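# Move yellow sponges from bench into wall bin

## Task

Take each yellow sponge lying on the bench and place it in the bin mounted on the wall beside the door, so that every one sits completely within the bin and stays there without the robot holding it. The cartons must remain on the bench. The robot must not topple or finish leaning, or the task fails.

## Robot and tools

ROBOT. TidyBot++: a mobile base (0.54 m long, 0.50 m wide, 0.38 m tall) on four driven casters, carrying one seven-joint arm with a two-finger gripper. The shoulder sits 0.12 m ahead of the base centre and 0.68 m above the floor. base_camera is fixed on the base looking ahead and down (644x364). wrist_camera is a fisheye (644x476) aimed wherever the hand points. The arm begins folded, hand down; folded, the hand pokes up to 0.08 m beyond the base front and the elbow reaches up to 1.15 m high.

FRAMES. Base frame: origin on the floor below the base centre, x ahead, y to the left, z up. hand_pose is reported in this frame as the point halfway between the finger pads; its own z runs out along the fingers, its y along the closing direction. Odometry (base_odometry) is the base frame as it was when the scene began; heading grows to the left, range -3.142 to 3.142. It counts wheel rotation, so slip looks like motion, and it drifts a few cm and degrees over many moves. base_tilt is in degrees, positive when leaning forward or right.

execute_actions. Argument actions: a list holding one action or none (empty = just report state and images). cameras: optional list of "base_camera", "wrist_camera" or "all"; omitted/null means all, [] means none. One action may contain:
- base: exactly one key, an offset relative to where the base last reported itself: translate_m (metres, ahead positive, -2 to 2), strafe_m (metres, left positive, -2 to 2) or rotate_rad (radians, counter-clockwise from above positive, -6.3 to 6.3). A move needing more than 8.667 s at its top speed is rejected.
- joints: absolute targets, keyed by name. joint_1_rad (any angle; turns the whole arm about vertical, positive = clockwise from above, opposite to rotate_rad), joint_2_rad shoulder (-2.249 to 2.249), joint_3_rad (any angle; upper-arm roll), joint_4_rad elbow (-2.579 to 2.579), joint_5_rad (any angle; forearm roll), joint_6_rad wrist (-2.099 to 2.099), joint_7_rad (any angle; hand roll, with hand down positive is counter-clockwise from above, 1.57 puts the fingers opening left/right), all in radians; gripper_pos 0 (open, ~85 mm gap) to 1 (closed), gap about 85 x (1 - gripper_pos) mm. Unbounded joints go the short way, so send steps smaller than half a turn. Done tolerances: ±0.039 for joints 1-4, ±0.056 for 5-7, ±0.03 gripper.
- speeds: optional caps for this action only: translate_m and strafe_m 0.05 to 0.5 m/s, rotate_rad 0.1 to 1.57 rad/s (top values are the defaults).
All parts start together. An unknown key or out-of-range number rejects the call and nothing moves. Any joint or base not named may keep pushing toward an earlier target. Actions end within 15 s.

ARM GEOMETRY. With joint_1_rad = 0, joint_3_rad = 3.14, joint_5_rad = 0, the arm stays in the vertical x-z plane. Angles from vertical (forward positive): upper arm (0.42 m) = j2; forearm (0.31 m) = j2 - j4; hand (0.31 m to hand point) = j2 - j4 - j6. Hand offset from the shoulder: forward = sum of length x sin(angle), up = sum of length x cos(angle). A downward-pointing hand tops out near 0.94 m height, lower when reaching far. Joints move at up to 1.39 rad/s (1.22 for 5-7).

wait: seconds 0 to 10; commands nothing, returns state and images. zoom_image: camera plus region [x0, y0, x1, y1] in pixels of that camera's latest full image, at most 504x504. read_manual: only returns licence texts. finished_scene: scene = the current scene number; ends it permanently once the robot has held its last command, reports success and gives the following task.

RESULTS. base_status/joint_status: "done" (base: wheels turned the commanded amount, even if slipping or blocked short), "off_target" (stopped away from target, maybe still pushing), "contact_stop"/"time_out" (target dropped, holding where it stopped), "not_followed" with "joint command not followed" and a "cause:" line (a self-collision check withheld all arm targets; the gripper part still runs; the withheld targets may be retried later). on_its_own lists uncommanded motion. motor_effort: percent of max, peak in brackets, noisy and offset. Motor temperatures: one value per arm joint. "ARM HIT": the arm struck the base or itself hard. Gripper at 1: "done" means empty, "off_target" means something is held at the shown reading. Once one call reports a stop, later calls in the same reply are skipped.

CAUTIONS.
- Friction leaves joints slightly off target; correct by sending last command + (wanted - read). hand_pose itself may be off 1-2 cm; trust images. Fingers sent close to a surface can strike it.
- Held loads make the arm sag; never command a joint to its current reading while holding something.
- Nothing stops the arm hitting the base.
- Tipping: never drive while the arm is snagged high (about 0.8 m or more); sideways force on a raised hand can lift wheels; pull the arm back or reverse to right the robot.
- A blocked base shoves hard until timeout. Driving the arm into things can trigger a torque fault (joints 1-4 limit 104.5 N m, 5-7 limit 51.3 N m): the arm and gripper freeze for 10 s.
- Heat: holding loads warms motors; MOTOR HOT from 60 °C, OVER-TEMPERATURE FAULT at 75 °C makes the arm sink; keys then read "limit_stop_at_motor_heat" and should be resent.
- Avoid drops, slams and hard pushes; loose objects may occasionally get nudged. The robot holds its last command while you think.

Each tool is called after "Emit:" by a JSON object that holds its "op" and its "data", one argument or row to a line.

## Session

Emit:
{"op": "execute_actions", "data": {
  "actions": [
    {"joints":{"joint_4_rad":-1.5,"joint_6_rad":-0.7}}
  ]
}}

Emit:
{"op": "execute_actions", "data": {
  "actions": [
    {"joints":{"joint_1_rad":-2.1}}
  ],
  "cameras": ["wrist_camera"]
}}

Scene clock: 2.33 s.
Motor temperatures (°C, as the motors report them): [26 24 24 26 31 34 30]
base_odometry: x=+0.000 y=+0.000 heading=+0.000 (m, m, rad; odometry frame)
base_tilt: forward=+0.1 right=-0.5 (deg)
base_status: not commanded
joint_positions: joint_1_rad=+0.032 joint_2_rad=-0.400 joint_3_rad=+3.136 joint_4_rad=-1.512 joint_5_rad=-0.002 joint_6_rad=-0.724 joint_7_rad=+1.519 gripper_pos=+0.000
joint_status: all done
motor_effort: joint_1_rad=+0(0) joint_2_rad=-4(5) joint_3_rad=+1(1) joint_4_rad=+22(22) joint_5_rad=+0(0) joint_6_rad=+6(6) joint_7_rad=+0(1) (%)
hand_pose: x=+0.5371 y=-0.0087 z=+1.1271 quat_wxyz=(-0.007, +0.794, -0.031, +0.608) (m; base frame)
pictures: base_camera, wrist_camera
camera_calibration (this result's frames):
wrist_camera: T_world_to_cam=[[-0.0202677, -0.999784, -0.00456239, 0.00306448], [-0.250939, 0.0095042, -0.967956, 1.27924], [0.967791, -0.0184733, -0.251078, -0.10171], [0, 0, 0, 1]] pos_world=[0.419508, -0.0109733, 1.21273]
Images, in order (width x height): base_camera 644x364, wrist_camera 644x476.

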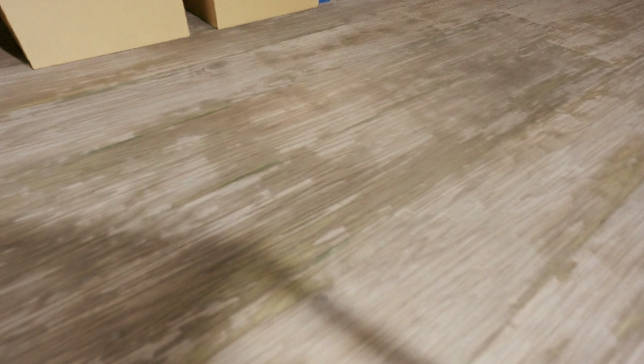

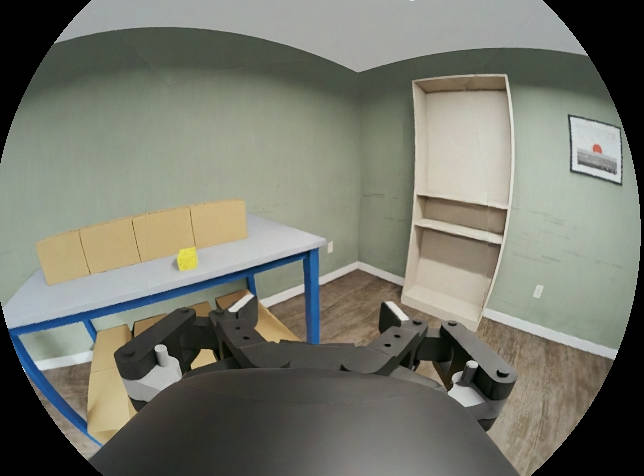

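Scene clock: 5.53 s.
Motor temperatures (°C, as the motors report them): [26 23 24 26 31 34 30]
base_odometry: x=+0.000 y=+0.000 heading=+0.000 (m, m, rad; odometry frame)
base_tilt: forward=+0.1 right=-0.6 (deg)
base_status: not commanded
joint_positions: joint_1_rad=-2.084 joint_2_rad=-0.400 joint_3_rad=+3.136 joint_4_rad=-1.512 joint_5_rad=-0.002 joint_6_rad=-0.724 joint_7_rad=+1.519 gripper_pos=+0.000
joint_status: all done
motor_effort: joint_1_rad=+0(0) joint_2_rad=-4(4) joint_3_rad=+1(1) joint_4_rad=+22(22) joint_5_rad=-1(0) joint_6_rad=+6(6) joint_7_rad=-1(0) (%)
hand_pose: x=-0.0904 y=+0.3620 z=+1.1271 quat_wxyz=(-0.533, +0.416, +0.676, +0.292) (m; base frame)
pictures: wrist_camera
camera_calibration (this result's frames):
wrist_camera: T_world_to_cam=[[0.865348, 0.501151, -0.00456188, -0.102324], [0.122009, -0.219487, -0.967956, 1.23486], [-0.486094, 0.837062, -0.251078, 0.0713023], [0, 0, 0, 1]] pos_world=[-0.0274589, 0.262632, 1.21273]
Images, in order (width x height): wrist_camera 644x476.

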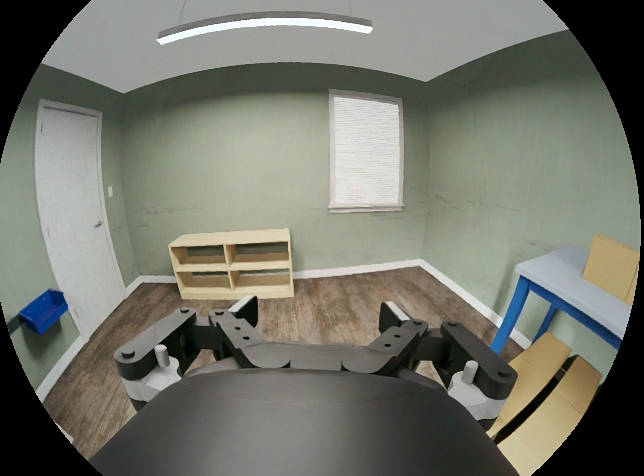

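Emit:
{"op": "execute_actions", "data": {
  "actions": [
    {"base":{"rotate_rad":0.735},"joints":{"joint_1_rad":0,"joint_2_rad":0.3,"joint_4_rad":-0.2,"joint_6_rad":-1.65}}
  ],
  "cameras": []
}}

Emit:
{"op": "execute_actions", "data": {
  "actions": [
    {"base":{"strafe_m":-0.39}}
  ],
  "cameras": []
}}

Emit:
{"op": "execute_actions", "data": {
  "actions": [
    {"base":{"translate_m":0.61}}
  ]
}}

Emit:
{"op": "execute_actions", "data": {
  "actions": [
    {"joints":{"joint_2_rad":0.0,"joint_4_rad":-0.5}}
  ],
  "cameras": []
}}

Emit:
{"op": "execute_actions", "data": {
  "actions": [
    {"joints":{"joint_6_rad":-2.05}}
  ],
  "cameras": ["wrist_camera"]
}}

Scene clock: 18.77 s.
Motor temperatures (°C, as the motors report them): [26 23 24 26 31 34 30]
base_odometry: x=+0.000 y=+0.000 heading=+0.735 (m, m, rad; odometry frame)
base_tilt: forward=+0.1 right=-0.5 (deg)
base_status: done
joint_positions: joint_1_rad=-0.014 joint_2_rad=+0.279 joint_3_rad=+3.136 joint_4_rad=-0.218 joint_5_rad=-0.002 joint_6_rad=-1.624 joint_7_rad=+1.519 gripper_pos=+0.000
joint_status: all done
motor_effort: joint_1_rad=+1(1) joint_2_rad=-19(19) joint_3_rad=+0(3) joint_4_rad=+14(23) joint_5_rad=-1(1) joint_6_rad=+5(6) joint_7_rad=+0(0) (%)
hand_pose: x=+0.6499 y=+0.0112 z=+1.1999 quat_wxyz=(-0.019, +0.873, -0.014, +0.488) (m; base frame)
pictures: none
No camera images: the call's "cameras" was empty. Leave "cameras" out to get every camera's image.

Scene clock: 20.90 s.
Motor temperatures (°C, as the motors report them): [26 23 24 26 31 34 30]
base_odometry: x=+0.262 y=-0.289 heading=+0.735 (m, m, rad; odometry frame)
base_tilt: forward=+0.1 right=-0.5 (deg)
base_status: done
joint_positions: joint_1_rad=-0.005 joint_2_rad=+0.279 joint_3_rad=+3.136 joint_4_rad=-0.217 joint_5_rad=-0.002 joint_6_rad=-1.624 joint_7_rad=+1.519 gripper_pos=+0.000
joint_status: not commanded
motor_effort: joint_1_rad=+0(3) joint_2_rad=-19(20) joint_3_rad=+0(1) joint_4_rad=+13(14) joint_5_rad=+0(1) joint_6_rad=+5(6) joint_7_rad=-1(1) (%)
hand_pose: x=+0.6500 y=+0.0065 z=+1.1999 quat_wxyz=(-0.016, +0.872, -0.018, +0.488) (m; base frame)
pictures: none
No camera images: the call's "cameras" was empty. Leave "cameras" out to get every camera's image.

Scene clock: 23.50 s.
Motor temperatures (°C, as the motors report them): [26 23 24 26 31 34 30]
base_odometry: x=+0.714 y=+0.120 heading=+0.735 (m, m, rad; odometry frame)
base_tilt: forward=+0.1 right=-0.5 (deg)
base_status: done
joint_positions: joint_1_rad=-0.005 joint_2_rad=+0.297 joint_3_rad=+3.136 joint_4_rad=-0.213 joint_5_rad=-0.002 joint_6_rad=-1.626 joint_7_rad=+1.519 gripper_pos=+0.000
joint_status: not commanded
motor_effort: joint_1_rad=+0(0) joint_2_rad=-20(23) joint_3_rad=-1(1) joint_4_rad=+14(15) joint_5_rad=+0(0) joint_6_rad=+5(6) joint_7_rad=-1(0) (%)
hand_pose: x=+0.6581 y=+0.0065 z=+1.1921 quat_wxyz=(-0.016, +0.876, -0.018, +0.482) (m; base frame)
pictures: base_camera, wrist_camera
camera_calibration (this result's frames):
wrist_camera: T_world_to_cam=[[0.0158834, -0.999833, -0.00902585, 0.00253951], [-0.526045, -0.000679389, -0.850456, 1.41336], [0.850308, 0.0182561, -0.525968, 0.202555], [0, 0, 0, 1]] pos_world=[0.571216, -0.000198556, 1.30856]
Images, in order (width x height): base_camera 644x364, wrist_camera 644x476.

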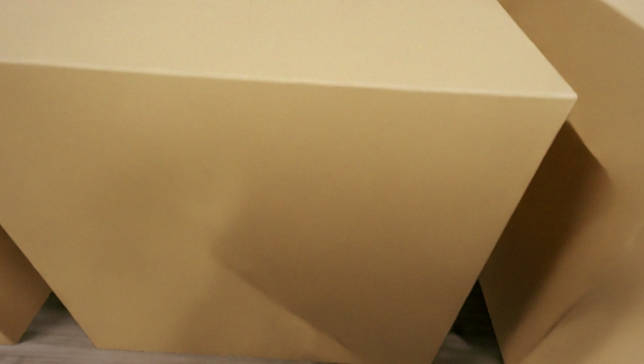

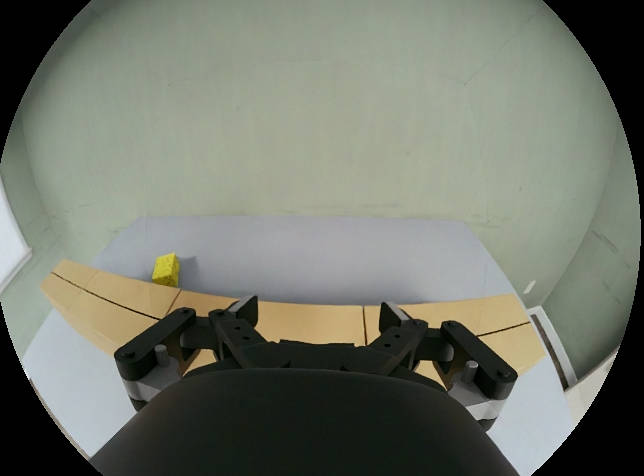

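Scene clock: 25.17 s.
Motor temperatures (°C, as the motors report them): [26 23 24 26 31 34 30]
base_odometry: x=+0.714 y=+0.120 heading=+0.735 (m, m, rad; odometry frame)
base_tilt: forward=+0.1 right=-0.6 (deg)
base_status: not commanded
joint_positions: joint_1_rad=-0.005 joint_2_rad=-0.003 joint_3_rad=+3.136 joint_4_rad=-0.483 joint_5_rad=-0.002 joint_6_rad=-1.626 joint_7_rad=+1.519 gripper_pos=+0.000
joint_status: all done
motor_effort: joint_1_rad=-1(0) joint_2_rad=-10(21) joint_3_rad=+0(0) joint_4_rad=+13(15) joint_5_rad=-1(0) joint_6_rad=+5(6) joint_7_rad=-1(1) (%)
hand_pose: x=+0.5305 y=+0.0061 z=+1.2227 quat_wxyz=(-0.016, +0.869, -0.017, +0.495) (m; base frame)
pictures: none
No camera images: the call's "cameras" was empty. Leave "cameras" out to get every camera's image.

Scene clock: 26.00 s.
Motor temperatures (°C, as the motors report them): [26 23 24 26 31 34 30]
base_odometry: x=+0.714 y=+0.120 heading=+0.735 (m, m, rad; odometry frame)
base_tilt: forward=+0.1 right=-0.6 (deg)
base_status: not commanded
joint_positions: joint_1_rad=-0.005 joint_2_rad=-0.003 joint_3_rad=+3.136 joint_4_rad=-0.486 joint_5_rad=-0.002 joint_6_rad=-2.047 joint_7_rad=+1.519 gripper_pos=+0.000
joint_status: all done
motor_effort: joint_1_rad=+0(0) joint_2_rad=-9(10) joint_3_rad=+0(0) joint_4_rad=+12(13) joint_5_rad=+0(0) joint_6_rad=+3(4) joint_7_rad=-1(0) (%)
hand_pose: x=+0.4423 y=+0.0052 z=+1.1260 quat_wxyz=(-0.010, +0.954, -0.019, +0.301) (m; base frame)
pictures: wrist_camera
camera_calibration (this result's frames):
wrist_camera: T_world_to_cam=[[0.0132821, -0.999875, -0.00853972, 0.00462922], [-0.812747, -0.00582058, -0.582588, 1.06886], [0.582466, 0.0146786, -0.812723, 0.792664], [0, 0, 0, 1]] pos_world=[0.406953, -0.000785183, 1.26696]
Images, in order (width x height): wrist_camera 644x476.

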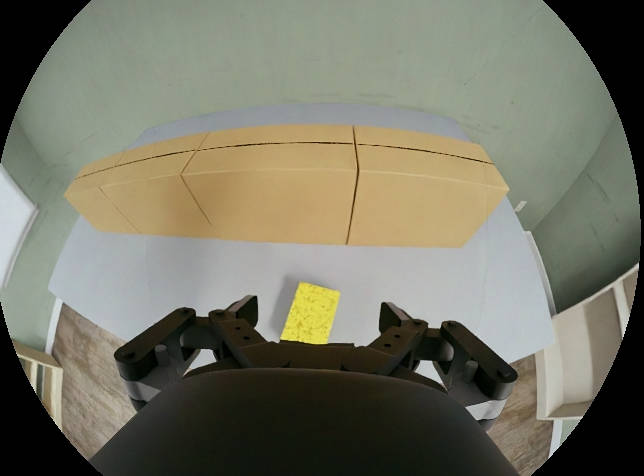

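Emit:
{"op": "execute_actions", "data": {
  "actions": [
    {"joints":{"joint_1_rad":-0.04,"joint_2_rad":0.06,"joint_4_rad":-0.75,"joint_7_rad":1.22}}
  ],
  "cameras": ["wrist_camera"]
}}

Emit:
{"op": "execute_actions", "data": {
  "actions": [
    {"joints":{"joint_4_rad":-1.0,"joint_6_rad":-1.85}}
  ],
  "cameras": ["wrist_camera"]
}}

Scene clock: 32.67 s.
Motor temperatures (°C, as the motors report them): [26 23 24 26 31 34 30]
base_odometry: x=+0.714 y=+0.120 heading=+0.735 (m, m, rad; odometry frame)
base_tilt: forward=+0.1 right=-0.6 (deg)
base_status: not commanded
joint_positions: joint_1_rad=-0.021 joint_2_rad=+0.052 joint_3_rad=+3.136 joint_4_rad=-0.739 joint_5_rad=-0.002 joint_6_rad=-2.047 joint_7_rad=+1.238 gripper_pos=+0.000
joint_status: all done
motor_effort: joint_1_rad=+0(1) joint_2_rad=-13(15) joint_3_rad=+0(0) joint_4_rad=+15(16) joint_5_rad=+0(0) joint_6_rad=+1(3) joint_7_rad=-1(1) (%)
hand_pose: x=+0.4571 y=+0.0108 z=+1.0258 quat_wxyz=(-0.028, +0.977, -0.150, +0.148) (m; base frame)
pictures: wrist_camera
camera_calibration (this result's frames):
wrist_camera: T_world_to_cam=[[-0.239159, -0.9666, -0.0921294, 0.209944], [-0.920181, 0.255912, -0.29627, 0.775183], [0.309951, 0.0139203, -0.950651, 0.968672], [0, 0, 0, 1]] pos_world=[0.463278, -0.0089307, 1.16987]
Images, in order (width x height): wrist_camera 644x476.

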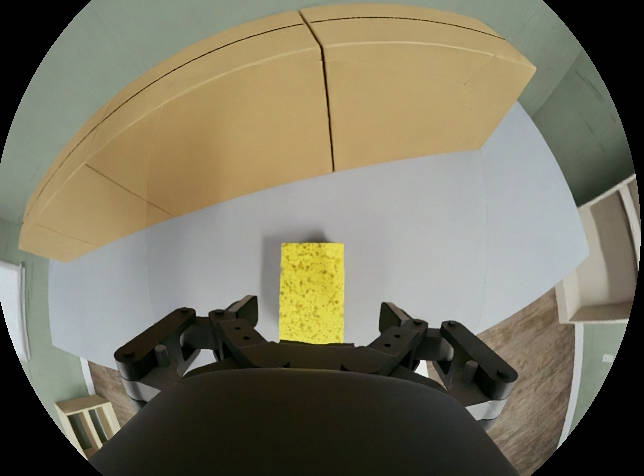

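Scene clock: 33.97 s.
Motor temperatures (°C, as the motors report them): [26 23 24 26 31 34 30]
base_odometry: x=+0.714 y=+0.120 heading=+0.735 (m, m, rad; odometry frame)
base_tilt: forward=+0.1 right=-0.5 (deg)
base_status: not commanded
joint_positions: joint_1_rad=-0.021 joint_2_rad=+0.053 joint_3_rad=+3.136 joint_4_rad=-0.986 joint_5_rad=-0.002 joint_6_rad=-1.874 joint_7_rad=+1.238 gripper_pos=+0.000
joint_status: all done
motor_effort: joint_1_rad=+0(0) joint_2_rad=-14(15) joint_3_rad=+0(0) joint_4_rad=+16(18) joint_5_rad=+0(0) joint_6_rad=+1(1) joint_7_rad=-1(0) (%)
hand_pose: x=+0.4822 y=+0.0115 z=+0.9582 quat_wxyz=(-0.021, +0.982, -0.151, +0.112) (m; base frame)
pictures: wrist_camera
camera_calibration (this result's frames):
wrist_camera: T_world_to_cam=[[-0.245524, -0.966692, -0.0722804, 0.194469], [-0.939687, 0.255655, -0.22722, 0.721313], [0.238131, 0.012133, -0.971157, 0.95086], [0, 0, 0, 1]] pos_world=[0.499126, -0.00795192, 1.10139]
Images, in order (width x height): wrist_camera 644x476.

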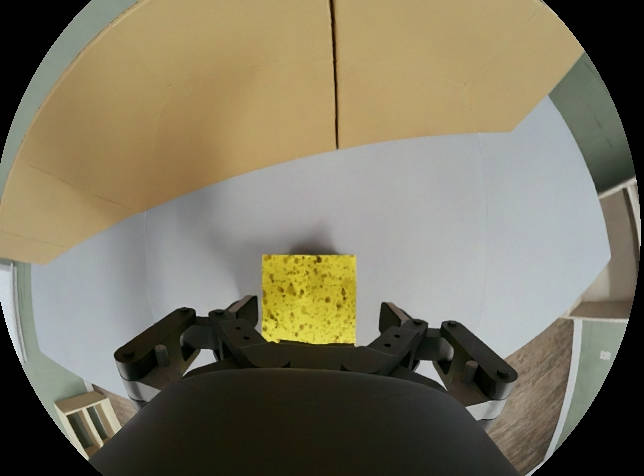

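Emit:
{"op": "execute_actions", "data": {
  "actions": [
    {"joints":{"joint_1_rad":-0.065,"joint_4_rad":-1.04}}
  ],
  "cameras": []
}}

Emit:
{"op": "execute_actions", "data": {
  "actions": [
    {"joints":{"gripper_pos":1}}
  ],
  "cameras": []
}}

Emit:
{"op": "execute_actions", "data": {
  "actions": [
    {"joints":{"joint_4_rad":-0.6}}
  ],
  "cameras": []
}}

Emit:
{"op": "execute_actions", "data": {
  "actions": [
    {"base":{"translate_m":-1.4},"joints":{"joint_7_rad":1.57,"joint_1_rad":0}}
  ],
  "cameras": []
}}

Emit:
{"op": "execute_actions", "data": {
  "actions": [
    {"base":{"rotate_rad":3.1},"joints":{"joint_6_rad":-1.5}}
  ]
}}

Scene clock: 39.87 s.
Motor temperatures (°C, as the motors report them): [26 23 24 26 31 34 30]
base_odometry: x=+0.714 y=+0.120 heading=+0.735 (m, m, rad; odometry frame)
base_tilt: forward=+0.1 right=-0.6 (deg)
base_status: not commanded
joint_positions: joint_1_rad=-0.049 joint_2_rad=+0.053 joint_3_rad=+3.136 joint_4_rad=-1.028 joint_5_rad=-0.002 joint_6_rad=-1.874 joint_7_rad=+1.238 gripper_pos=+0.000
joint_status: all done
motor_effort: joint_1_rad=-1(0) joint_2_rad=-14(15) joint_3_rad=+0(0) joint_4_rad=+17(17) joint_5_rad=+0(0) joint_6_rad=+0(0) joint_7_rad=+0(1) (%)
hand_pose: x=+0.4755 y=+0.0213 z=+0.9441 quat_wxyz=(-0.019, +0.986, -0.138, +0.091) (m; base frame)
pictures: none
No camera images: the call's "cameras" was empty. Leave "cameras" out to get every camera's image.

Scene clock: 40.97 s.
Motor temperatures (°C, as the motors report them): [26 23 24 26 31 34 30]
base_odometry: x=+0.714 y=+0.120 heading=+0.735 (m, m, rad; odometry frame)
base_tilt: forward=+0.1 right=-0.5 (deg)
base_status: not commanded
joint_positions: joint_1_rad=-0.049 joint_2_rad=+0.048 joint_3_rad=+3.136 joint_4_rad=-1.029 joint_5_rad=-0.002 joint_6_rad=-1.872 joint_7_rad=+1.238 gripper_pos=+0.382
joint_status: gripper_pos off_target (ended at +0.382, target +1.000)
motor_effort: joint_1_rad=+0(0) joint_2_rad=-12(15) joint_3_rad=+0(0) joint_4_rad=+14(17) joint_5_rad=+0(1) joint_6_rad=-1(1) joint_7_rad=-1(0) (%)
hand_pose: x=+0.4750 y=+0.0213 z=+0.9458 quat_wxyz=(-0.020, +0.986, -0.138, +0.095) (m; base frame)
pictures: none
No camera images: the call's "cameras" was empty. Leave "cameras" out to get every camera's image.

Scene clock: 42.57 s.
Motor temperatures (°C, as the motors report them): [26 23 24 26 31 34 30]
base_odometry: x=+0.714 y=+0.120 heading=+0.735 (m, m, rad; odometry frame)
base_tilt: forward=+0.1 right=-0.5 (deg)
base_status: not commanded
joint_positions: joint_1_rad=-0.049 joint_2_rad=+0.052 joint_3_rad=+3.136 joint_4_rad=-0.614 joint_5_rad=-0.002 joint_6_rad=-1.871 joint_7_rad=+1.238 gripper_pos=+0.382
joint_status: all done
motor_effort: joint_1_rad=+0(0) joint_2_rad=-12(16) joint_3_rad=+1(0) joint_4_rad=+14(19) joint_5_rad=-1(0) joint_6_rad=+3(3) joint_7_rad=+0(1) (%)
hand_pose: x=+0.5113 y=+0.0233 z=+1.0927 quat_wxyz=(-0.058, +0.946, -0.132, +0.291) (m; base frame)
pictures: none
No camera images: the call's "cameras" was empty. Leave "cameras" out to get every camera's image.

Scene clock: 46.87 s.
Motor temperatures (°C, as the motors report them): [26 23 24 26 31 34 30]
base_odometry: x=-0.324 y=-0.819 heading=+0.735 (m, m, rad; odometry frame)
base_tilt: forward=+0.1 right=-0.5 (deg)
base_status: done
joint_positions: joint_1_rad=-0.010 joint_2_rad=+0.061 joint_3_rad=+3.136 joint_4_rad=-0.613 joint_5_rad=-0.002 joint_6_rad=-1.871 joint_7_rad=+1.566 gripper_pos=+0.382
joint_status: all done
motor_effort: joint_1_rad=+0(1) joint_2_rad=-12(17) joint_3_rad=+0(1) joint_4_rad=+15(16) joint_5_rad=+0(0) joint_6_rad=+3(4) joint_7_rad=+0(1) (%)
hand_pose: x=+0.5153 y=+0.0079 z=+1.0900 quat_wxyz=(-0.004, +0.956, +0.006, +0.294) (m; base frame)
pictures: none
No camera images: the call's "cameras" was empty. Leave "cameras" out to get every camera's image.

Scene clock: 50.20 s.
Motor temperatures (°C, as the motors report them): [26 23 24 26 31 34 30]
base_odometry: x=-0.324 y=-0.819 heading=-2.448 (m, m, rad; odometry frame)
base_tilt: forward=+0.1 right=-0.5 (deg)
base_status: done
joint_positions: joint_1_rad=-0.009 joint_2_rad=+0.061 joint_3_rad=+3.136 joint_4_rad=-0.612 joint_5_rad=-0.002 joint_6_rad=-1.503 joint_7_rad=+1.566 gripper_pos=+0.382
joint_status: all done
motor_effort: joint_1_rad=+0(1) joint_2_rad=-14(18) joint_3_rad=+0(1) joint_4_rad=+16(17) joint_5_rad=-1(1) joint_6_rad=+5(5) joint_7_rad=+0(1) (%)
hand_pose: x=+0.5968 y=+0.0086 z=+1.1703 quat_wxyz=(-0.005, +0.886, +0.005, +0.464) (m; base frame)
pictures: base_camera, wrist_camera
camera_calibration (this result's frames):
wrist_camera: T_world_to_cam=[[0.0463177, -0.998473, 0.0301164, -0.0585535], [-0.558783, -0.0508881, -0.827751, 1.35602], [0.82802, 0.021511, -0.560286, 0.2967], [0, 0, 0, 1]] pos_world=[0.514761, 0.00415908, 1.29045]
Images, in order (width x height): base_camera 644x364, wrist_camera 644x476.

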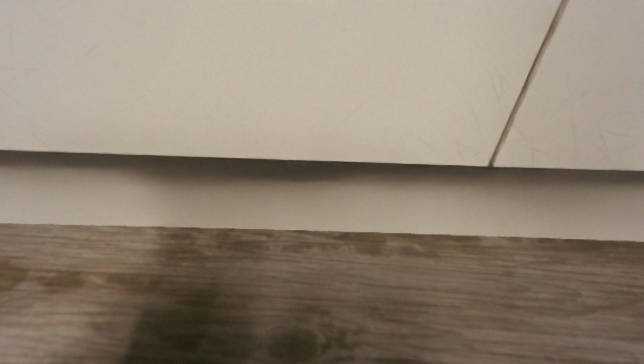

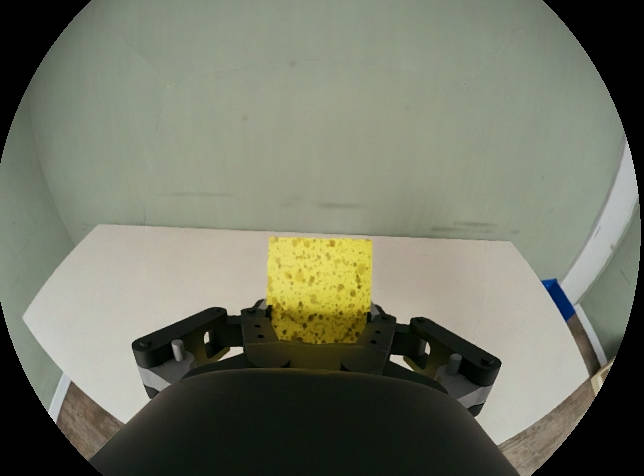

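Emit:
{"op": "execute_actions", "data": {
  "actions": [
    {"base":{"rotate_rad":-0.05},"joints":{"joint_6_rad":-1.87}}
  ],
  "cameras": []
}}

Emit:
{"op": "execute_actions", "data": {
  "actions": [
    {"base":{"strafe_m":-1.25}}
  ]
}}

Scene clock: 56.60 s.
Motor temperatures (°C, as the motors report them): [26 24 24 26 31 34 30]
base_odometry: x=-0.324 y=-0.819 heading=-2.498 (m, m, rad; odometry frame)
base_tilt: forward=+0.1 right=-0.6 (deg)
base_status: done
joint_positions: joint_1_rad=-0.004 joint_2_rad=+0.061 joint_3_rad=+3.136 joint_4_rad=-0.612 joint_5_rad=-0.002 joint_6_rad=-1.868 joint_7_rad=+1.566 gripper_pos=+0.382
joint_status: all done
motor_effort: joint_1_rad=+0(2) joint_2_rad=-13(15) joint_3_rad=+0(2) joint_4_rad=+15(16) joint_5_rad=-1(1) joint_6_rad=+3(6) joint_7_rad=-1(1) (%)
hand_pose: x=+0.5166 y=+0.0054 z=+1.0907 quat_wxyz=(-0.003, +0.955, +0.003, +0.296) (m; base frame)
pictures: none
No camera images: the call's "cameras" was empty. Leave "cameras" out to get every camera's image.

Scene clock: 60.47 s.
Motor temperatures (°C, as the motors report them): [26 24 24 26 31 34 30]
base_odometry: x=-1.075 y=+0.180 heading=-2.497 (m, m, rad; odometry frame)
base_tilt: forward=+0.1 right=-0.5 (deg)
base_status: done
joint_positions: joint_1_rad=-0.004 joint_2_rad=+0.061 joint_3_rad=+3.136 joint_4_rad=-0.612 joint_5_rad=-0.002 joint_6_rad=-1.868 joint_7_rad=+1.566 gripper_pos=+0.382
joint_status: not commanded
motor_effort: joint_1_rad=-1(2) joint_2_rad=-13(13) joint_3_rad=+0(2) joint_4_rad=+15(15) joint_5_rad=+0(1) joint_6_rad=+3(3) joint_7_rad=-1(0) (%)
hand_pose: x=+0.5166 y=+0.0054 z=+1.0907 quat_wxyz=(-0.003, +0.955, +0.003, +0.296) (m; base frame)
pictures: base_camera, wrist_camera
camera_calibration (this result's frames):
wrist_camera: T_world_to_cam=[[0.0503263, -0.998586, 0.0171447, -0.0436031], [-0.817617, -0.0510522, -0.573495, 1.10155], [0.573559, 0.0148441, -0.81903, 0.732225], [0, 0, 0, 1]] pos_world=[0.482868, 0.00182609, 1.2322]
Images, in order (width x height): base_camera 644x364, wrist_camera 644x476.

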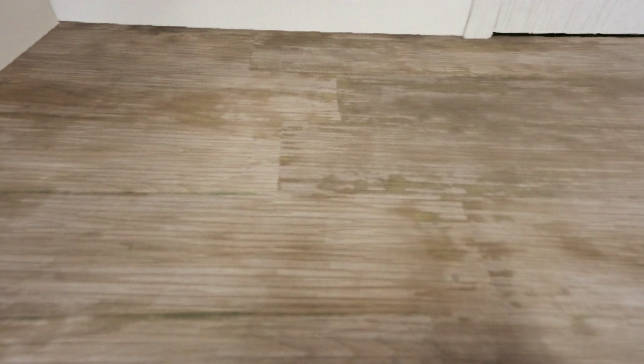

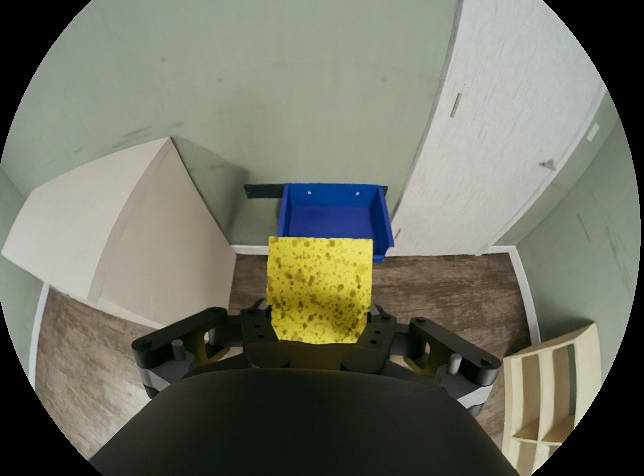

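Emit:
{"op": "execute_actions", "data": {
  "actions": [
    {"base":{"translate_m":0.41},"joints":{"joint_2_rad":0.3,"joint_4_rad":-1.3,"joint_6_rad":-1.35}}
  ],
  "cameras": ["wrist_camera"]
}}

Emit:
{"op": "execute_actions", "data": {
  "actions": [
    {"joints":{"joint_2_rad":0.34,"joint_4_rad":-1.55,"joint_6_rad":-1.1}}
  ],
  "cameras": ["wrist_camera"]
}}

Scene clock: 67.83 s.
Motor temperatures (°C, as the motors report them): [26 24 24 26 31 34 30]
base_odometry: x=-1.403 y=-0.066 heading=-2.498 (m, m, rad; odometry frame)
base_tilt: forward=+0.1 right=-0.6 (deg)
base_status: done
joint_positions: joint_1_rad=-0.004 joint_2_rad=+0.302 joint_3_rad=+3.136 joint_4_rad=-1.285 joint_5_rad=-0.002 joint_6_rad=-1.372 joint_7_rad=+1.566 gripper_pos=+0.382
joint_status: all done
motor_effort: joint_1_rad=+0(0) joint_2_rad=-24(29) joint_3_rad=+0(0) joint_4_rad=+19(22) joint_5_rad=+0(0) joint_6_rad=+0(3) joint_7_rad=+0(0) (%)
hand_pose: x=+0.6150 y=+0.0062 z=+0.7723 quat_wxyz=(-0.002, +0.996, +0.002, +0.091) (m; base frame)
pictures: wrist_camera
camera_calibration (this result's frames):
wrist_camera: T_world_to_cam=[[0.0527741, -0.998603, -0.00254825, -0.0286043], [-0.980033, -0.0513025, -0.192103, 0.804742], [0.191704, 0.0126354, -0.981372, 0.775178], [0, 0, 0, 1]] pos_world=[0.641578, 0.00292617, 0.915258]
Images, in order (width x height): wrist_camera 644x476.

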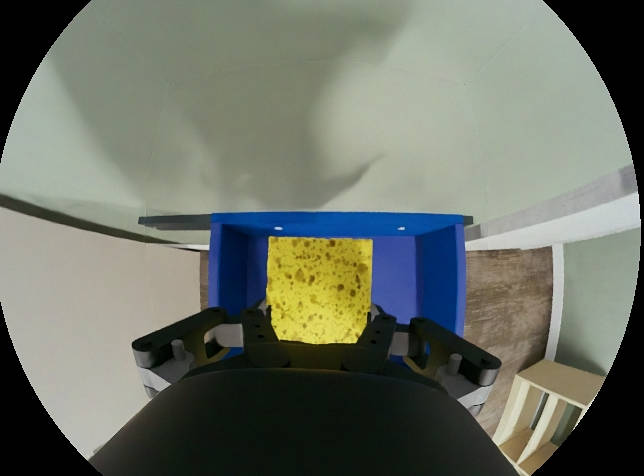

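Scene clock: 69.13 s.
Motor temperatures (°C, as the motors report them): [26 24 24 26 31 34 30]
base_odometry: x=-1.403 y=-0.066 heading=-2.498 (m, m, rad; odometry frame)
base_tilt: forward=+0.1 right=-0.5 (deg)
base_status: not commanded
joint_positions: joint_1_rad=-0.004 joint_2_rad=+0.327 joint_3_rad=+3.136 joint_4_rad=-1.539 joint_5_rad=-0.002 joint_6_rad=-1.125 joint_7_rad=+1.566 gripper_pos=+0.382
joint_status: all done
motor_effort: joint_1_rad=+0(0) joint_2_rad=-24(26) joint_3_rad=+0(0) joint_4_rad=+18(20) joint_5_rad=+0(0) joint_6_rad=+0(1) joint_7_rad=-1(1) (%)
hand_pose: x=+0.6016 y=+0.0061 z=+0.6813 quat_wxyz=(-0.002, +0.997, +0.002, +0.075) (m; base frame)
pictures: wrist_camera
camera_calibration (this result's frames):
wrist_camera: T_world_to_cam=[[0.0522423, -0.998627, -0.0039678, -0.0268827], [-0.985583, -0.0509189, -0.161349, 0.756584], [0.160925, 0.0123398, -0.986889, 0.710756], [0, 0, 0, 1]] pos_world=[0.632702, 0.00290803, 0.823405]
Images, in order (width x height): wrist_camera 644x476.

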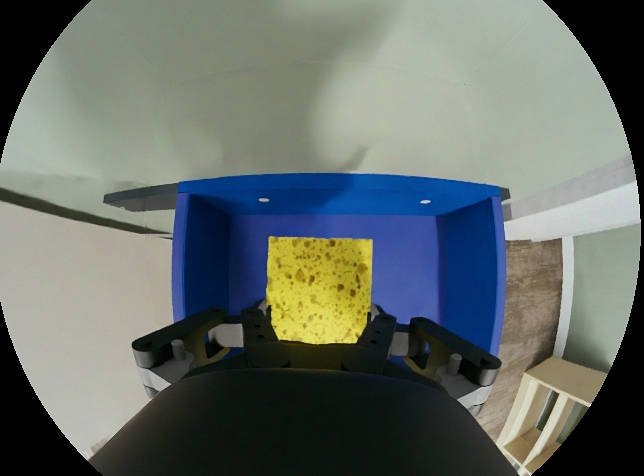

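Emit:
{"op": "execute_actions", "data": {
  "actions": [
    {"joints":{"joint_2_rad":0.47,"joint_4_rad":-1.74,"joint_6_rad":-0.82}}
  ],
  "cameras": ["wrist_camera"]
}}

Emit:
{"op": "execute_actions", "data": {
  "actions": [
    {"joints":{"gripper_pos":0}}
  ],
  "cameras": []
}}

Emit:
{"op": "execute_actions", "data": {
  "actions": [
    {"joints":{"joint_2_rad":0.1,"joint_4_rad":-1.35,"joint_6_rad":-1.5}}
  ],
  "cameras": ["wrist_camera"]
}}

Emit:
{"op": "execute_actions", "data": {
  "actions": [
    {"base":{"translate_m":-1.5},"joints":{"joint_4_rad":-0.5,"joint_6_rad":-1.7}}
  ],
  "cameras": []
}}

Emit:
{"op": "execute_actions", "data": {
  "actions": [
    {"base":{"rotate_rad":1.571},"joints":{"joint_1_rad":-0.8}}
  ],
  "cameras": ["wrist_camera"]
}}

Scene clock: 77.93 s.
Motor temperatures (°C, as the motors report them): [26 24 24 26 31 34 30]
base_odometry: x=-1.403 y=-0.066 heading=-2.498 (m, m, rad; odometry frame)
base_tilt: forward=+0.2 right=-0.6 (deg)
base_status: not commanded
joint_positions: joint_1_rad=-0.004 joint_2_rad=+0.468 joint_3_rad=+3.136 joint_4_rad=-1.733 joint_5_rad=-0.002 joint_6_rad=-0.845 joint_7_rad=+1.566 gripper_pos=+0.382
joint_status: all done
motor_effort: joint_1_rad=+0(0) joint_2_rad=-26(29) joint_3_rad=+0(1) joint_4_rad=+15(18) joint_5_rad=+0(0) joint_6_rad=-1(0) joint_7_rad=+0(1) (%)
hand_pose: x=+0.5926 y=+0.0061 z=+0.5622 quat_wxyz=(-0.002, +0.999, +0.001, +0.048) (m; base frame)
pictures: wrist_camera
camera_calibration (this result's frames):
wrist_camera: T_world_to_cam=[[0.0513131, -0.998659, -0.00681385, -0.0247499], [-0.993013, -0.0502946, -0.106752, 0.702158], [0.106266, 0.012244, -0.994262, 0.631251], [0, 0, 0, 1]] pos_world=[0.631441, 0.00286902, 0.702418]
Images, in order (width x height): wrist_camera 644x476.

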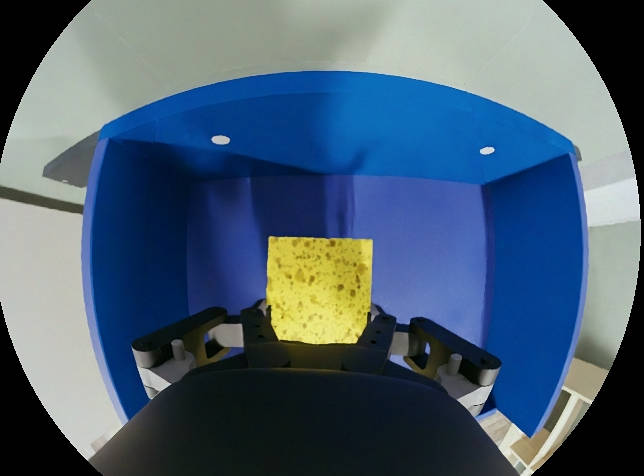

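Scene clock: 79.03 s.
Motor temperatures (°C, as the motors report them): [26 24 24 26 31 34 30]
base_odometry: x=-1.403 y=-0.066 heading=-2.498 (m, m, rad; odometry frame)
base_tilt: forward=+0.1 right=-0.5 (deg)
base_status: not commanded
joint_positions: joint_1_rad=-0.004 joint_2_rad=+0.468 joint_3_rad=+3.136 joint_4_rad=-1.733 joint_5_rad=-0.002 joint_6_rad=-0.845 joint_7_rad=+1.566 gripper_pos=+0.000
joint_status: all done
motor_effort: joint_1_rad=+0(0) joint_2_rad=-26(26) joint_3_rad=-1(1) joint_4_rad=+15(15) joint_5_rad=+0(1) joint_6_rad=+0(1) joint_7_rad=+0(0) (%)
hand_pose: x=+0.5926 y=+0.0061 z=+0.5622 quat_wxyz=(-0.002, +0.999, +0.001, +0.048) (m; base frame)
pictures: none
No camera images: the call's "cameras" was empty. Leave "cameras" out to get every camera's image.

Scene clock: 80.57 s.
Motor temperatures (°C, as the motors report them): [26 24 24 26 31 34 30]
base_odometry: x=-1.403 y=-0.066 heading=-2.498 (m, m, rad; odometry frame)
base_tilt: forward=+0.1 right=-0.6 (deg)
base_status: not commanded
joint_positions: joint_1_rad=-0.004 joint_2_rad=+0.100 joint_3_rad=+3.136 joint_4_rad=-1.361 joint_5_rad=-0.002 joint_6_rad=-1.479 joint_7_rad=+1.566 gripper_pos=+0.000
joint_status: all done
motor_effort: joint_1_rad=+0(0) joint_2_rad=-18(28) joint_3_rad=+0(0) joint_4_rad=+19(20) joint_5_rad=+0(1) joint_6_rad=+0(0) joint_7_rad=+0(1) (%)
hand_pose: x=+0.5356 y=+0.0056 z=+0.8298 quat_wxyz=(-0.002, +0.995, +0.002, +0.100) (m; base frame)
pictures: wrist_camera
camera_calibration (this result's frames):
wrist_camera: T_world_to_cam=[[0.0531937, -0.998584, -0.000671554, -0.0265943], [-0.976298, -0.0518652, -0.210126, 0.750935], [0.209794, 0.011833, -0.977674, 0.834097], [0, 0, 0, 1]] pos_world=[0.559562, 0.00252091, 0.973248]
Images, in order (width x height): wrist_camera 644x476.

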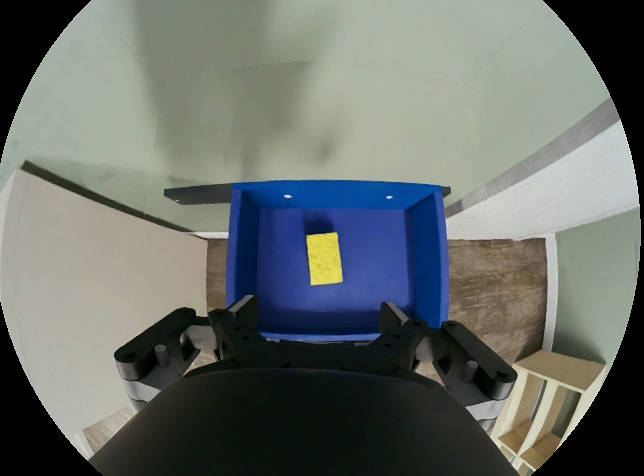

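Scene clock: 85.07 s.
Motor temperatures (°C, as the motors report them): [26 24 24 26 31 34 30]
base_odometry: x=-0.203 y=+0.834 heading=-2.498 (m, m, rad; odometry frame)
base_tilt: forward=+0.1 right=-0.5 (deg)
base_status: done
joint_positions: joint_1_rad=-0.003 joint_2_rad=+0.102 joint_3_rad=+3.136 joint_4_rad=-0.512 joint_5_rad=-0.002 joint_6_rad=-1.676 joint_7_rad=+1.566 gripper_pos=+0.000
joint_status: all done
motor_effort: joint_1_rad=+0(1) joint_2_rad=-14(22) joint_3_rad=+0(1) joint_4_rad=+15(20) joint_5_rad=+0(0) joint_6_rad=+5(5) joint_7_rad=+0(0) (%)
hand_pose: x=+0.5771 y=+0.0056 z=+1.1520 quat_wxyz=(-0.004, +0.911, +0.002, +0.413) (m; base frame)
pictures: none
No camera images: the call's "cameras" was empty. Leave "cameras" out to get every camera's image.

Scene clock: 87.43 s.
Motor temperatures (°C, as the motors report them): [26 24 24 26 31 34 30]
base_odometry: x=-0.203 y=+0.834 heading=-0.927 (m, m, rad; odometry frame)
base_tilt: forward=+0.1 right=-0.6 (deg)
base_status: done
joint_positions: joint_1_rad=-0.791 joint_2_rad=+0.117 joint_3_rad=+3.136 joint_4_rad=-0.512 joint_5_rad=-0.002 joint_6_rad=-1.676 joint_7_rad=+1.566 gripper_pos=+0.000
joint_status: all done
motor_effort: joint_1_rad=+0(2) joint_2_rad=-15(22) joint_3_rad=+0(1) joint_4_rad=+15(17) joint_5_rad=-1(2) joint_6_rad=+4(5) joint_7_rad=+0(0) (%)
hand_pose: x=+0.4431 y=+0.3336 z=+1.1451 quat_wxyz=(-0.159, +0.843, +0.353, +0.373) (m; base frame)
pictures: wrist_camera
camera_calibration (this result's frames):
wrist_camera: T_world_to_cam=[[0.73913, -0.673073, 0.025691, -0.136694], [-0.432005, -0.502976, -0.74859, 1.2698], [0.516778, 0.542207, -0.662535, 0.484122], [0, 0, 0, 1]] pos_world=[0.399412, 0.284181, 1.27482]
Images, in order (width x height): wrist_camera 644x476.

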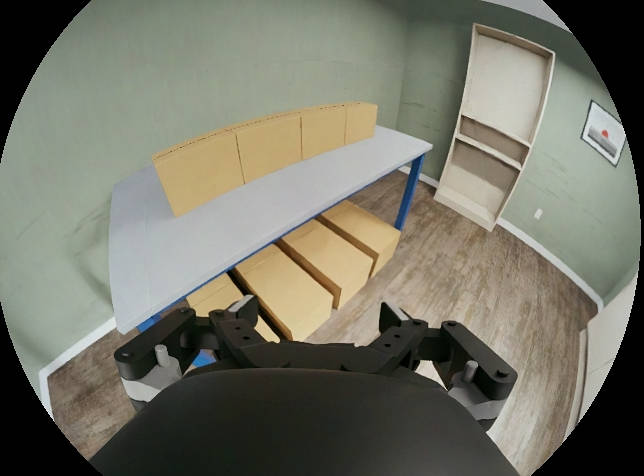

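Emit:
{"op": "execute_actions", "data": {
  "actions": [
    {"base":{"translate_m":-0.3},"joints":{"joint_1_rad":0,"joint_6_rad":-1.9}}
  ],
  "cameras": []
}}

Emit:
{"op": "execute_actions", "data": {
  "actions": [
    {"base":{"strafe_m":1.05}}
  ]
}}

Scene clock: 92.90 s.
Motor temperatures (°C, as the motors report them): [26 24 24 26 31 34 30]
base_odometry: x=-0.384 y=+1.074 heading=-0.926 (m, m, rad; odometry frame)
base_tilt: forward=+0.1 right=-0.5 (deg)
base_status: done
joint_positions: joint_1_rad=-0.015 joint_2_rad=+0.104 joint_3_rad=+3.136 joint_4_rad=-0.512 joint_5_rad=-0.002 joint_6_rad=-1.874 joint_7_rad=+1.566 gripper_pos=+0.000
joint_status: all done
motor_effort: joint_1_rad=+0(2) joint_2_rad=-14(19) joint_3_rad=+0(1) joint_4_rad=+14(17) joint_5_rad=+0(2) joint_6_rad=+3(4) joint_7_rad=-1(0) (%)
hand_pose: x=+0.5330 y=+0.0102 z=+1.1094 quat_wxyz=(-0.005, +0.947, +0.008, +0.320) (m; base frame)
pictures: none
No camera images: the call's "cameras" was empty. Leave "cameras" out to get every camera's image.

Scene clock: 96.37 s.
Motor temperatures (°C, as the motors report them): [26 24 24 26 31 34 30]
base_odometry: x=+0.456 y=+1.705 heading=-0.926 (m, m, rad; odometry frame)
base_tilt: forward=+0.1 right=-0.6 (deg)
base_status: done
joint_positions: joint_1_rad=-0.012 joint_2_rad=+0.104 joint_3_rad=+3.136 joint_4_rad=-0.512 joint_5_rad=-0.002 joint_6_rad=-1.874 joint_7_rad=+1.566 gripper_pos=+0.000
joint_status: not commanded
motor_effort: joint_1_rad=+0(1) joint_2_rad=-14(15) joint_3_rad=+0(1) joint_4_rad=+14(14) joint_5_rad=+0(1) joint_6_rad=+3(3) joint_7_rad=-1(0) (%)
hand_pose: x=+0.5330 y=+0.0090 z=+1.1094 quat_wxyz=(-0.005, +0.947, +0.007, +0.320) (m; base frame)
pictures: base_camera, wrist_camera
camera_calibration (this result's frames):
wrist_camera: T_world_to_cam=[[0.0579216, -0.99814, 0.0190202, -0.0473006], [-0.786761, -0.0573667, -0.614586, 1.15505], [0.614534, 0.0206335, -0.788621, 0.682405], [0, 0, 0, 1]] pos_world=[0.492124, 0.00496812, 1.24893]
Images, in order (width x height): base_camera 644x364, wrist_camera 644x476.

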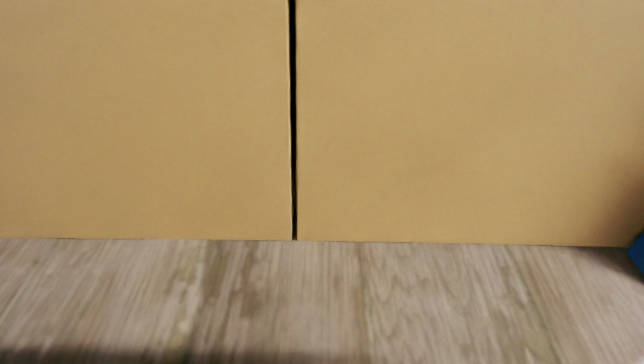

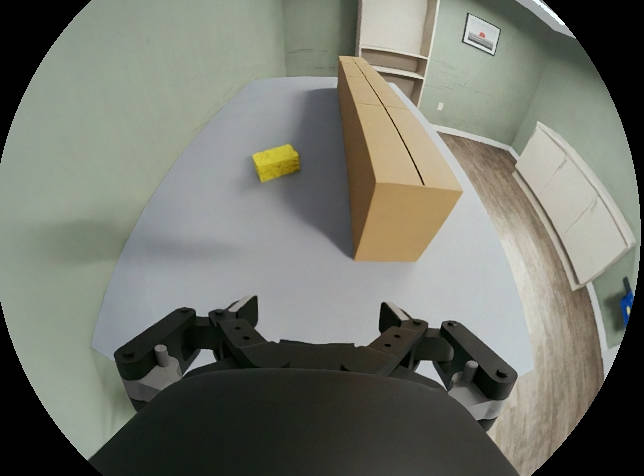

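Emit:
{"op": "execute_actions", "data": {
  "actions": [
    {"base":{"strafe_m":0.04},"joints":{"joint_1_rad":-0.15,"joint_2_rad":0.29,"joint_4_rad":-0.6,"joint_6_rad":-0.85,"gripper_pos":0.4}}
  ],
  "cameras": []
}}

Emit:
{"op": "execute_actions", "data": {
  "actions": [
    {"base":{"translate_m":0.19},"joints":{"joint_4_rad":-0.85}}
  ],
  "cameras": ["wrist_camera"]
}}

Emit:
{"op": "execute_actions", "data": {
  "actions": [
    {"joints":{"joint_4_rad":-1.07}}
  ],
  "cameras": ["wrist_camera"]
}}

Emit:
{"op": "execute_actions", "data": {
  "actions": [
    {"base":{"translate_m":-0.25},"speeds":{"translate_m":0.12}}
  ],
  "cameras": []
}}

Emit:
{"op": "execute_actions", "data": {
  "actions": [
    {"joints":{"joint_4_rad":-0.5}}
  ],
  "cameras": []
}}

Emit:
{"op": "execute_actions", "data": {
  "actions": [
    {"base":{"translate_m":0.1},"joints":{"joint_2_rad":0.085,"joint_6_rad":-2.0,"gripper_pos":0}}
  ],
  "cameras": ["wrist_camera"]
}}

Scene clock: 108.33 s.
Motor temperatures (°C, as the motors report them): [26 24 24 26 31 34 30]
base_odometry: x=+0.488 y=+1.729 heading=-0.926 (m, m, rad; odometry frame)
base_tilt: forward=+0.1 right=-0.6 (deg)
base_status: done
joint_positions: joint_1_rad=-0.137 joint_2_rad=+0.288 joint_3_rad=+3.136 joint_4_rad=-0.587 joint_5_rad=-0.002 joint_6_rad=-0.859 joint_7_rad=+1.566 gripper_pos=+0.400
joint_status: all done
motor_effort: joint_1_rad=+0(2) joint_2_rad=-25(28) joint_3_rad=+0(1) joint_4_rad=+20(21) joint_5_rad=+0(2) joint_6_rad=+7(8) joint_7_rad=+0(0) (%)
hand_pose: x=+0.7802 y=+0.0953 z=+1.2361 quat_wxyz=(-0.049, +0.761, +0.052, +0.645) (m; base frame)
pictures: none
No camera images: the call's "cameras" was empty. Leave "cameras" out to get every camera's image.

Scene clock: 110.17 s.
Motor temperatures (°C, as the motors report them): [26 24 24 26 31 34 30]
base_odometry: x=+0.602 y=+1.578 heading=-0.926 (m, m, rad; odometry frame)
base_tilt: forward=+0.1 right=-0.6 (deg)
base_status: done
joint_positions: joint_1_rad=-0.137 joint_2_rad=+0.266 joint_3_rad=+3.136 joint_4_rad=-0.846 joint_5_rad=-0.002 joint_6_rad=-0.859 joint_7_rad=+1.566 gripper_pos=+0.400
joint_status: all done
motor_effort: joint_1_rad=+0(3) joint_2_rad=-21(31) joint_3_rad=+0(2) joint_4_rad=+22(30) joint_5_rad=+0(1) joint_6_rad=+6(8) joint_7_rad=+0(0) (%)
hand_pose: x=+0.7909 y=+0.0973 z=+1.1064 quat_wxyz=(-0.042, +0.831, +0.057, +0.551) (m; base frame)
pictures: wrist_camera
camera_calibration (this result's frames):
wrist_camera: T_world_to_cam=[[0.165455, -0.985625, 0.0341804, -0.0770384], [-0.368486, -0.0939307, -0.924876, 1.37722], [0.914791, 0.140431, -0.37873, -0.182871], [0, 0, 0, 1]] pos_world=[0.687522, 0.0791134, 1.20713]
Images, in order (width x height): wrist_camera 644x476.

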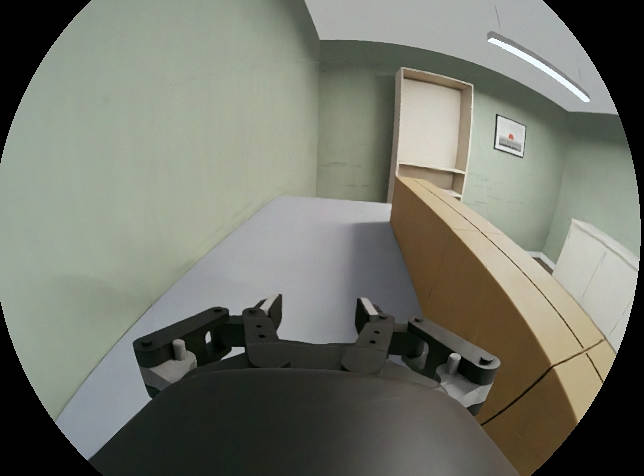

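Scene clock: 111.40 s.
Motor temperatures (°C, as the motors report them): [26 24 24 26 31 34 30]
base_odometry: x=+0.602 y=+1.578 heading=-0.926 (m, m, rad; odometry frame)
base_tilt: forward=+0.1 right=-0.6 (deg)
base_status: not commanded
joint_positions: joint_1_rad=-0.137 joint_2_rad=+0.266 joint_3_rad=+3.136 joint_4_rad=-1.060 joint_5_rad=-0.002 joint_6_rad=-0.859 joint_7_rad=+1.566 gripper_pos=+0.400
joint_status: all done
motor_effort: joint_1_rad=+0(1) joint_2_rad=-22(23) joint_3_rad=-1(0) joint_4_rad=+22(24) joint_5_rad=+0(0) joint_6_rad=+5(6) joint_7_rad=-1(0) (%)
hand_pose: x=+0.7819 y=+0.0962 z=+0.9850 quat_wxyz=(-0.035, +0.886, +0.060, +0.459) (m; base frame)
pictures: wrist_camera
camera_calibration (this result's frames):
wrist_camera: T_world_to_cam=[[0.172398, -0.984623, 0.0282205, -0.0721553], [-0.554672, -0.120714, -0.823266, 1.3096], [0.814013, 0.126276, -0.566954, 0.04511], [0, 0, 0, 1]] pos_world=[0.70212, 0.0813448, 1.10576]
Images, in order (width x height): wrist_camera 644x476.

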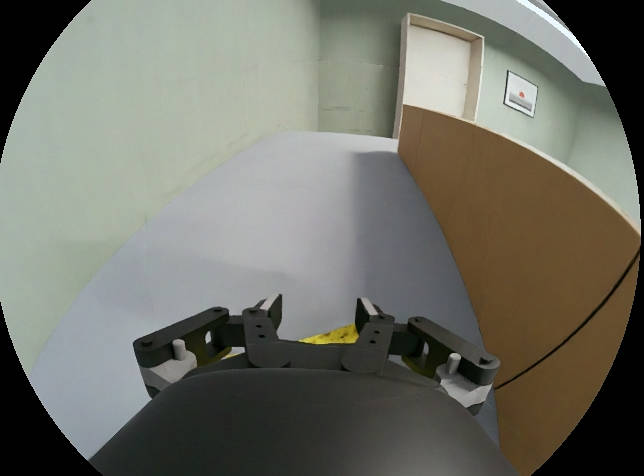

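Scene clock: 114.10 s.
Motor temperatures (°C, as the motors report them): [26 24 24 26 31 34 30]
base_odometry: x=+0.452 y=+1.777 heading=-0.926 (m, m, rad; odometry frame)
base_tilt: forward=+0.1 right=-0.5 (deg)
base_status: done
joint_positions: joint_1_rad=-0.138 joint_2_rad=+0.282 joint_3_rad=+3.136 joint_4_rad=-1.064 joint_5_rad=-0.002 joint_6_rad=-0.847 joint_7_rad=+1.566 gripper_pos=+0.400
joint_status: not commanded
motor_effort: joint_1_rad=+0(1) joint_2_rad=-26(28) joint_3_rad=+0(2) joint_4_rad=+22(23) joint_5_rad=-1(1) joint_6_rad=+5(5) joint_7_rad=+0(1) (%)
hand_pose: x=+0.7883 y=+0.0978 z=+0.9745 quat_wxyz=(-0.035, +0.888, +0.061, +0.455) (m; base frame)
pictures: none
No camera images: the call's "cameras" was empty. Leave "cameras" out to get every camera's image.

Scene clock: 115.90 s.
Motor temperatures (°C, as the motors report them): [26 24 24 26 31 34 30]
base_odometry: x=+0.452 y=+1.777 heading=-0.926 (m, m, rad; odometry frame)
base_tilt: forward=+0.1 right=-0.5 (deg)
base_status: not commanded
joint_positions: joint_1_rad=-0.138 joint_2_rad=+0.282 joint_3_rad=+3.136 joint_4_rad=-0.512 joint_5_rad=-0.002 joint_6_rad=-0.847 joint_7_rad=+1.566 gripper_pos=+0.400
joint_status: all done
motor_effort: joint_1_rad=+0(0) joint_2_rad=-23(28) joint_3_rad=+0(1) joint_4_rad=+19(24) joint_5_rad=+0(0) joint_6_rad=+6(7) joint_7_rad=-1(1) (%)
hand_pose: x=+0.7642 y=+0.0938 z=+1.2841 quat_wxyz=(-0.052, +0.730, +0.050, +0.680) (m; base frame)
pictures: none
No camera images: the call's "cameras" was empty. Leave "cameras" out to get every camera's image.

Scene clock: 117.50 s.
Motor temperatures (°C, as the motors report them): [26 24 24 26 31 34 30]
base_odometry: x=+0.512 y=+1.698 heading=-0.927 (m, m, rad; odometry frame)
base_tilt: forward=+0.1 right=-0.5 (deg)
base_status: done
joint_positions: joint_1_rad=-0.138 joint_2_rad=+0.083 joint_3_rad=+3.136 joint_4_rad=-0.507 joint_5_rad=-0.002 joint_6_rad=-1.996 joint_7_rad=+1.566 gripper_pos=+0.000
joint_status: all done
motor_effort: joint_1_rad=+0(1) joint_2_rad=-11(24) joint_3_rad=+0(0) joint_4_rad=+13(19) joint_5_rad=+0(0) joint_6_rad=+3(7) joint_7_rad=-1(1) (%)
hand_pose: x=+0.4891 y=+0.0551 z=+1.0978 quat_wxyz=(-0.021, +0.959, +0.067, +0.273) (m; base frame)
pictures: wrist_camera
camera_calibration (this result's frames):
wrist_camera: T_world_to_cam=[[0.184245, -0.98276, 0.0153726, -0.0571528], [-0.828078, -0.163633, -0.5362, 1.05603], [0.529472, 0.0860628, -0.843951, 0.798047], [0, 0, 0, 1]] pos_world=[0.46246, 0.0479517, 1.24063]
Images, in order (width x height): wrist_camera 644x476.

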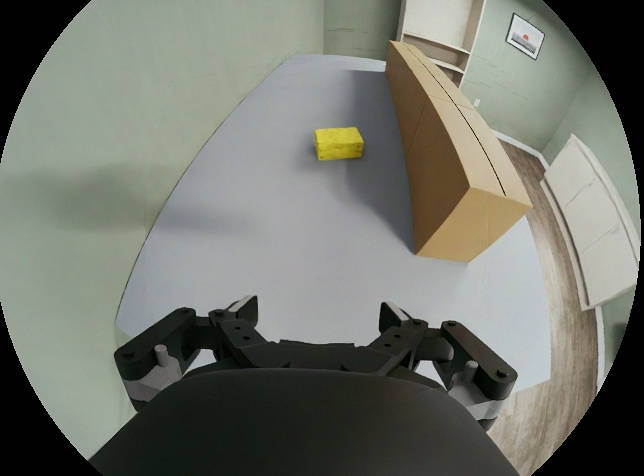

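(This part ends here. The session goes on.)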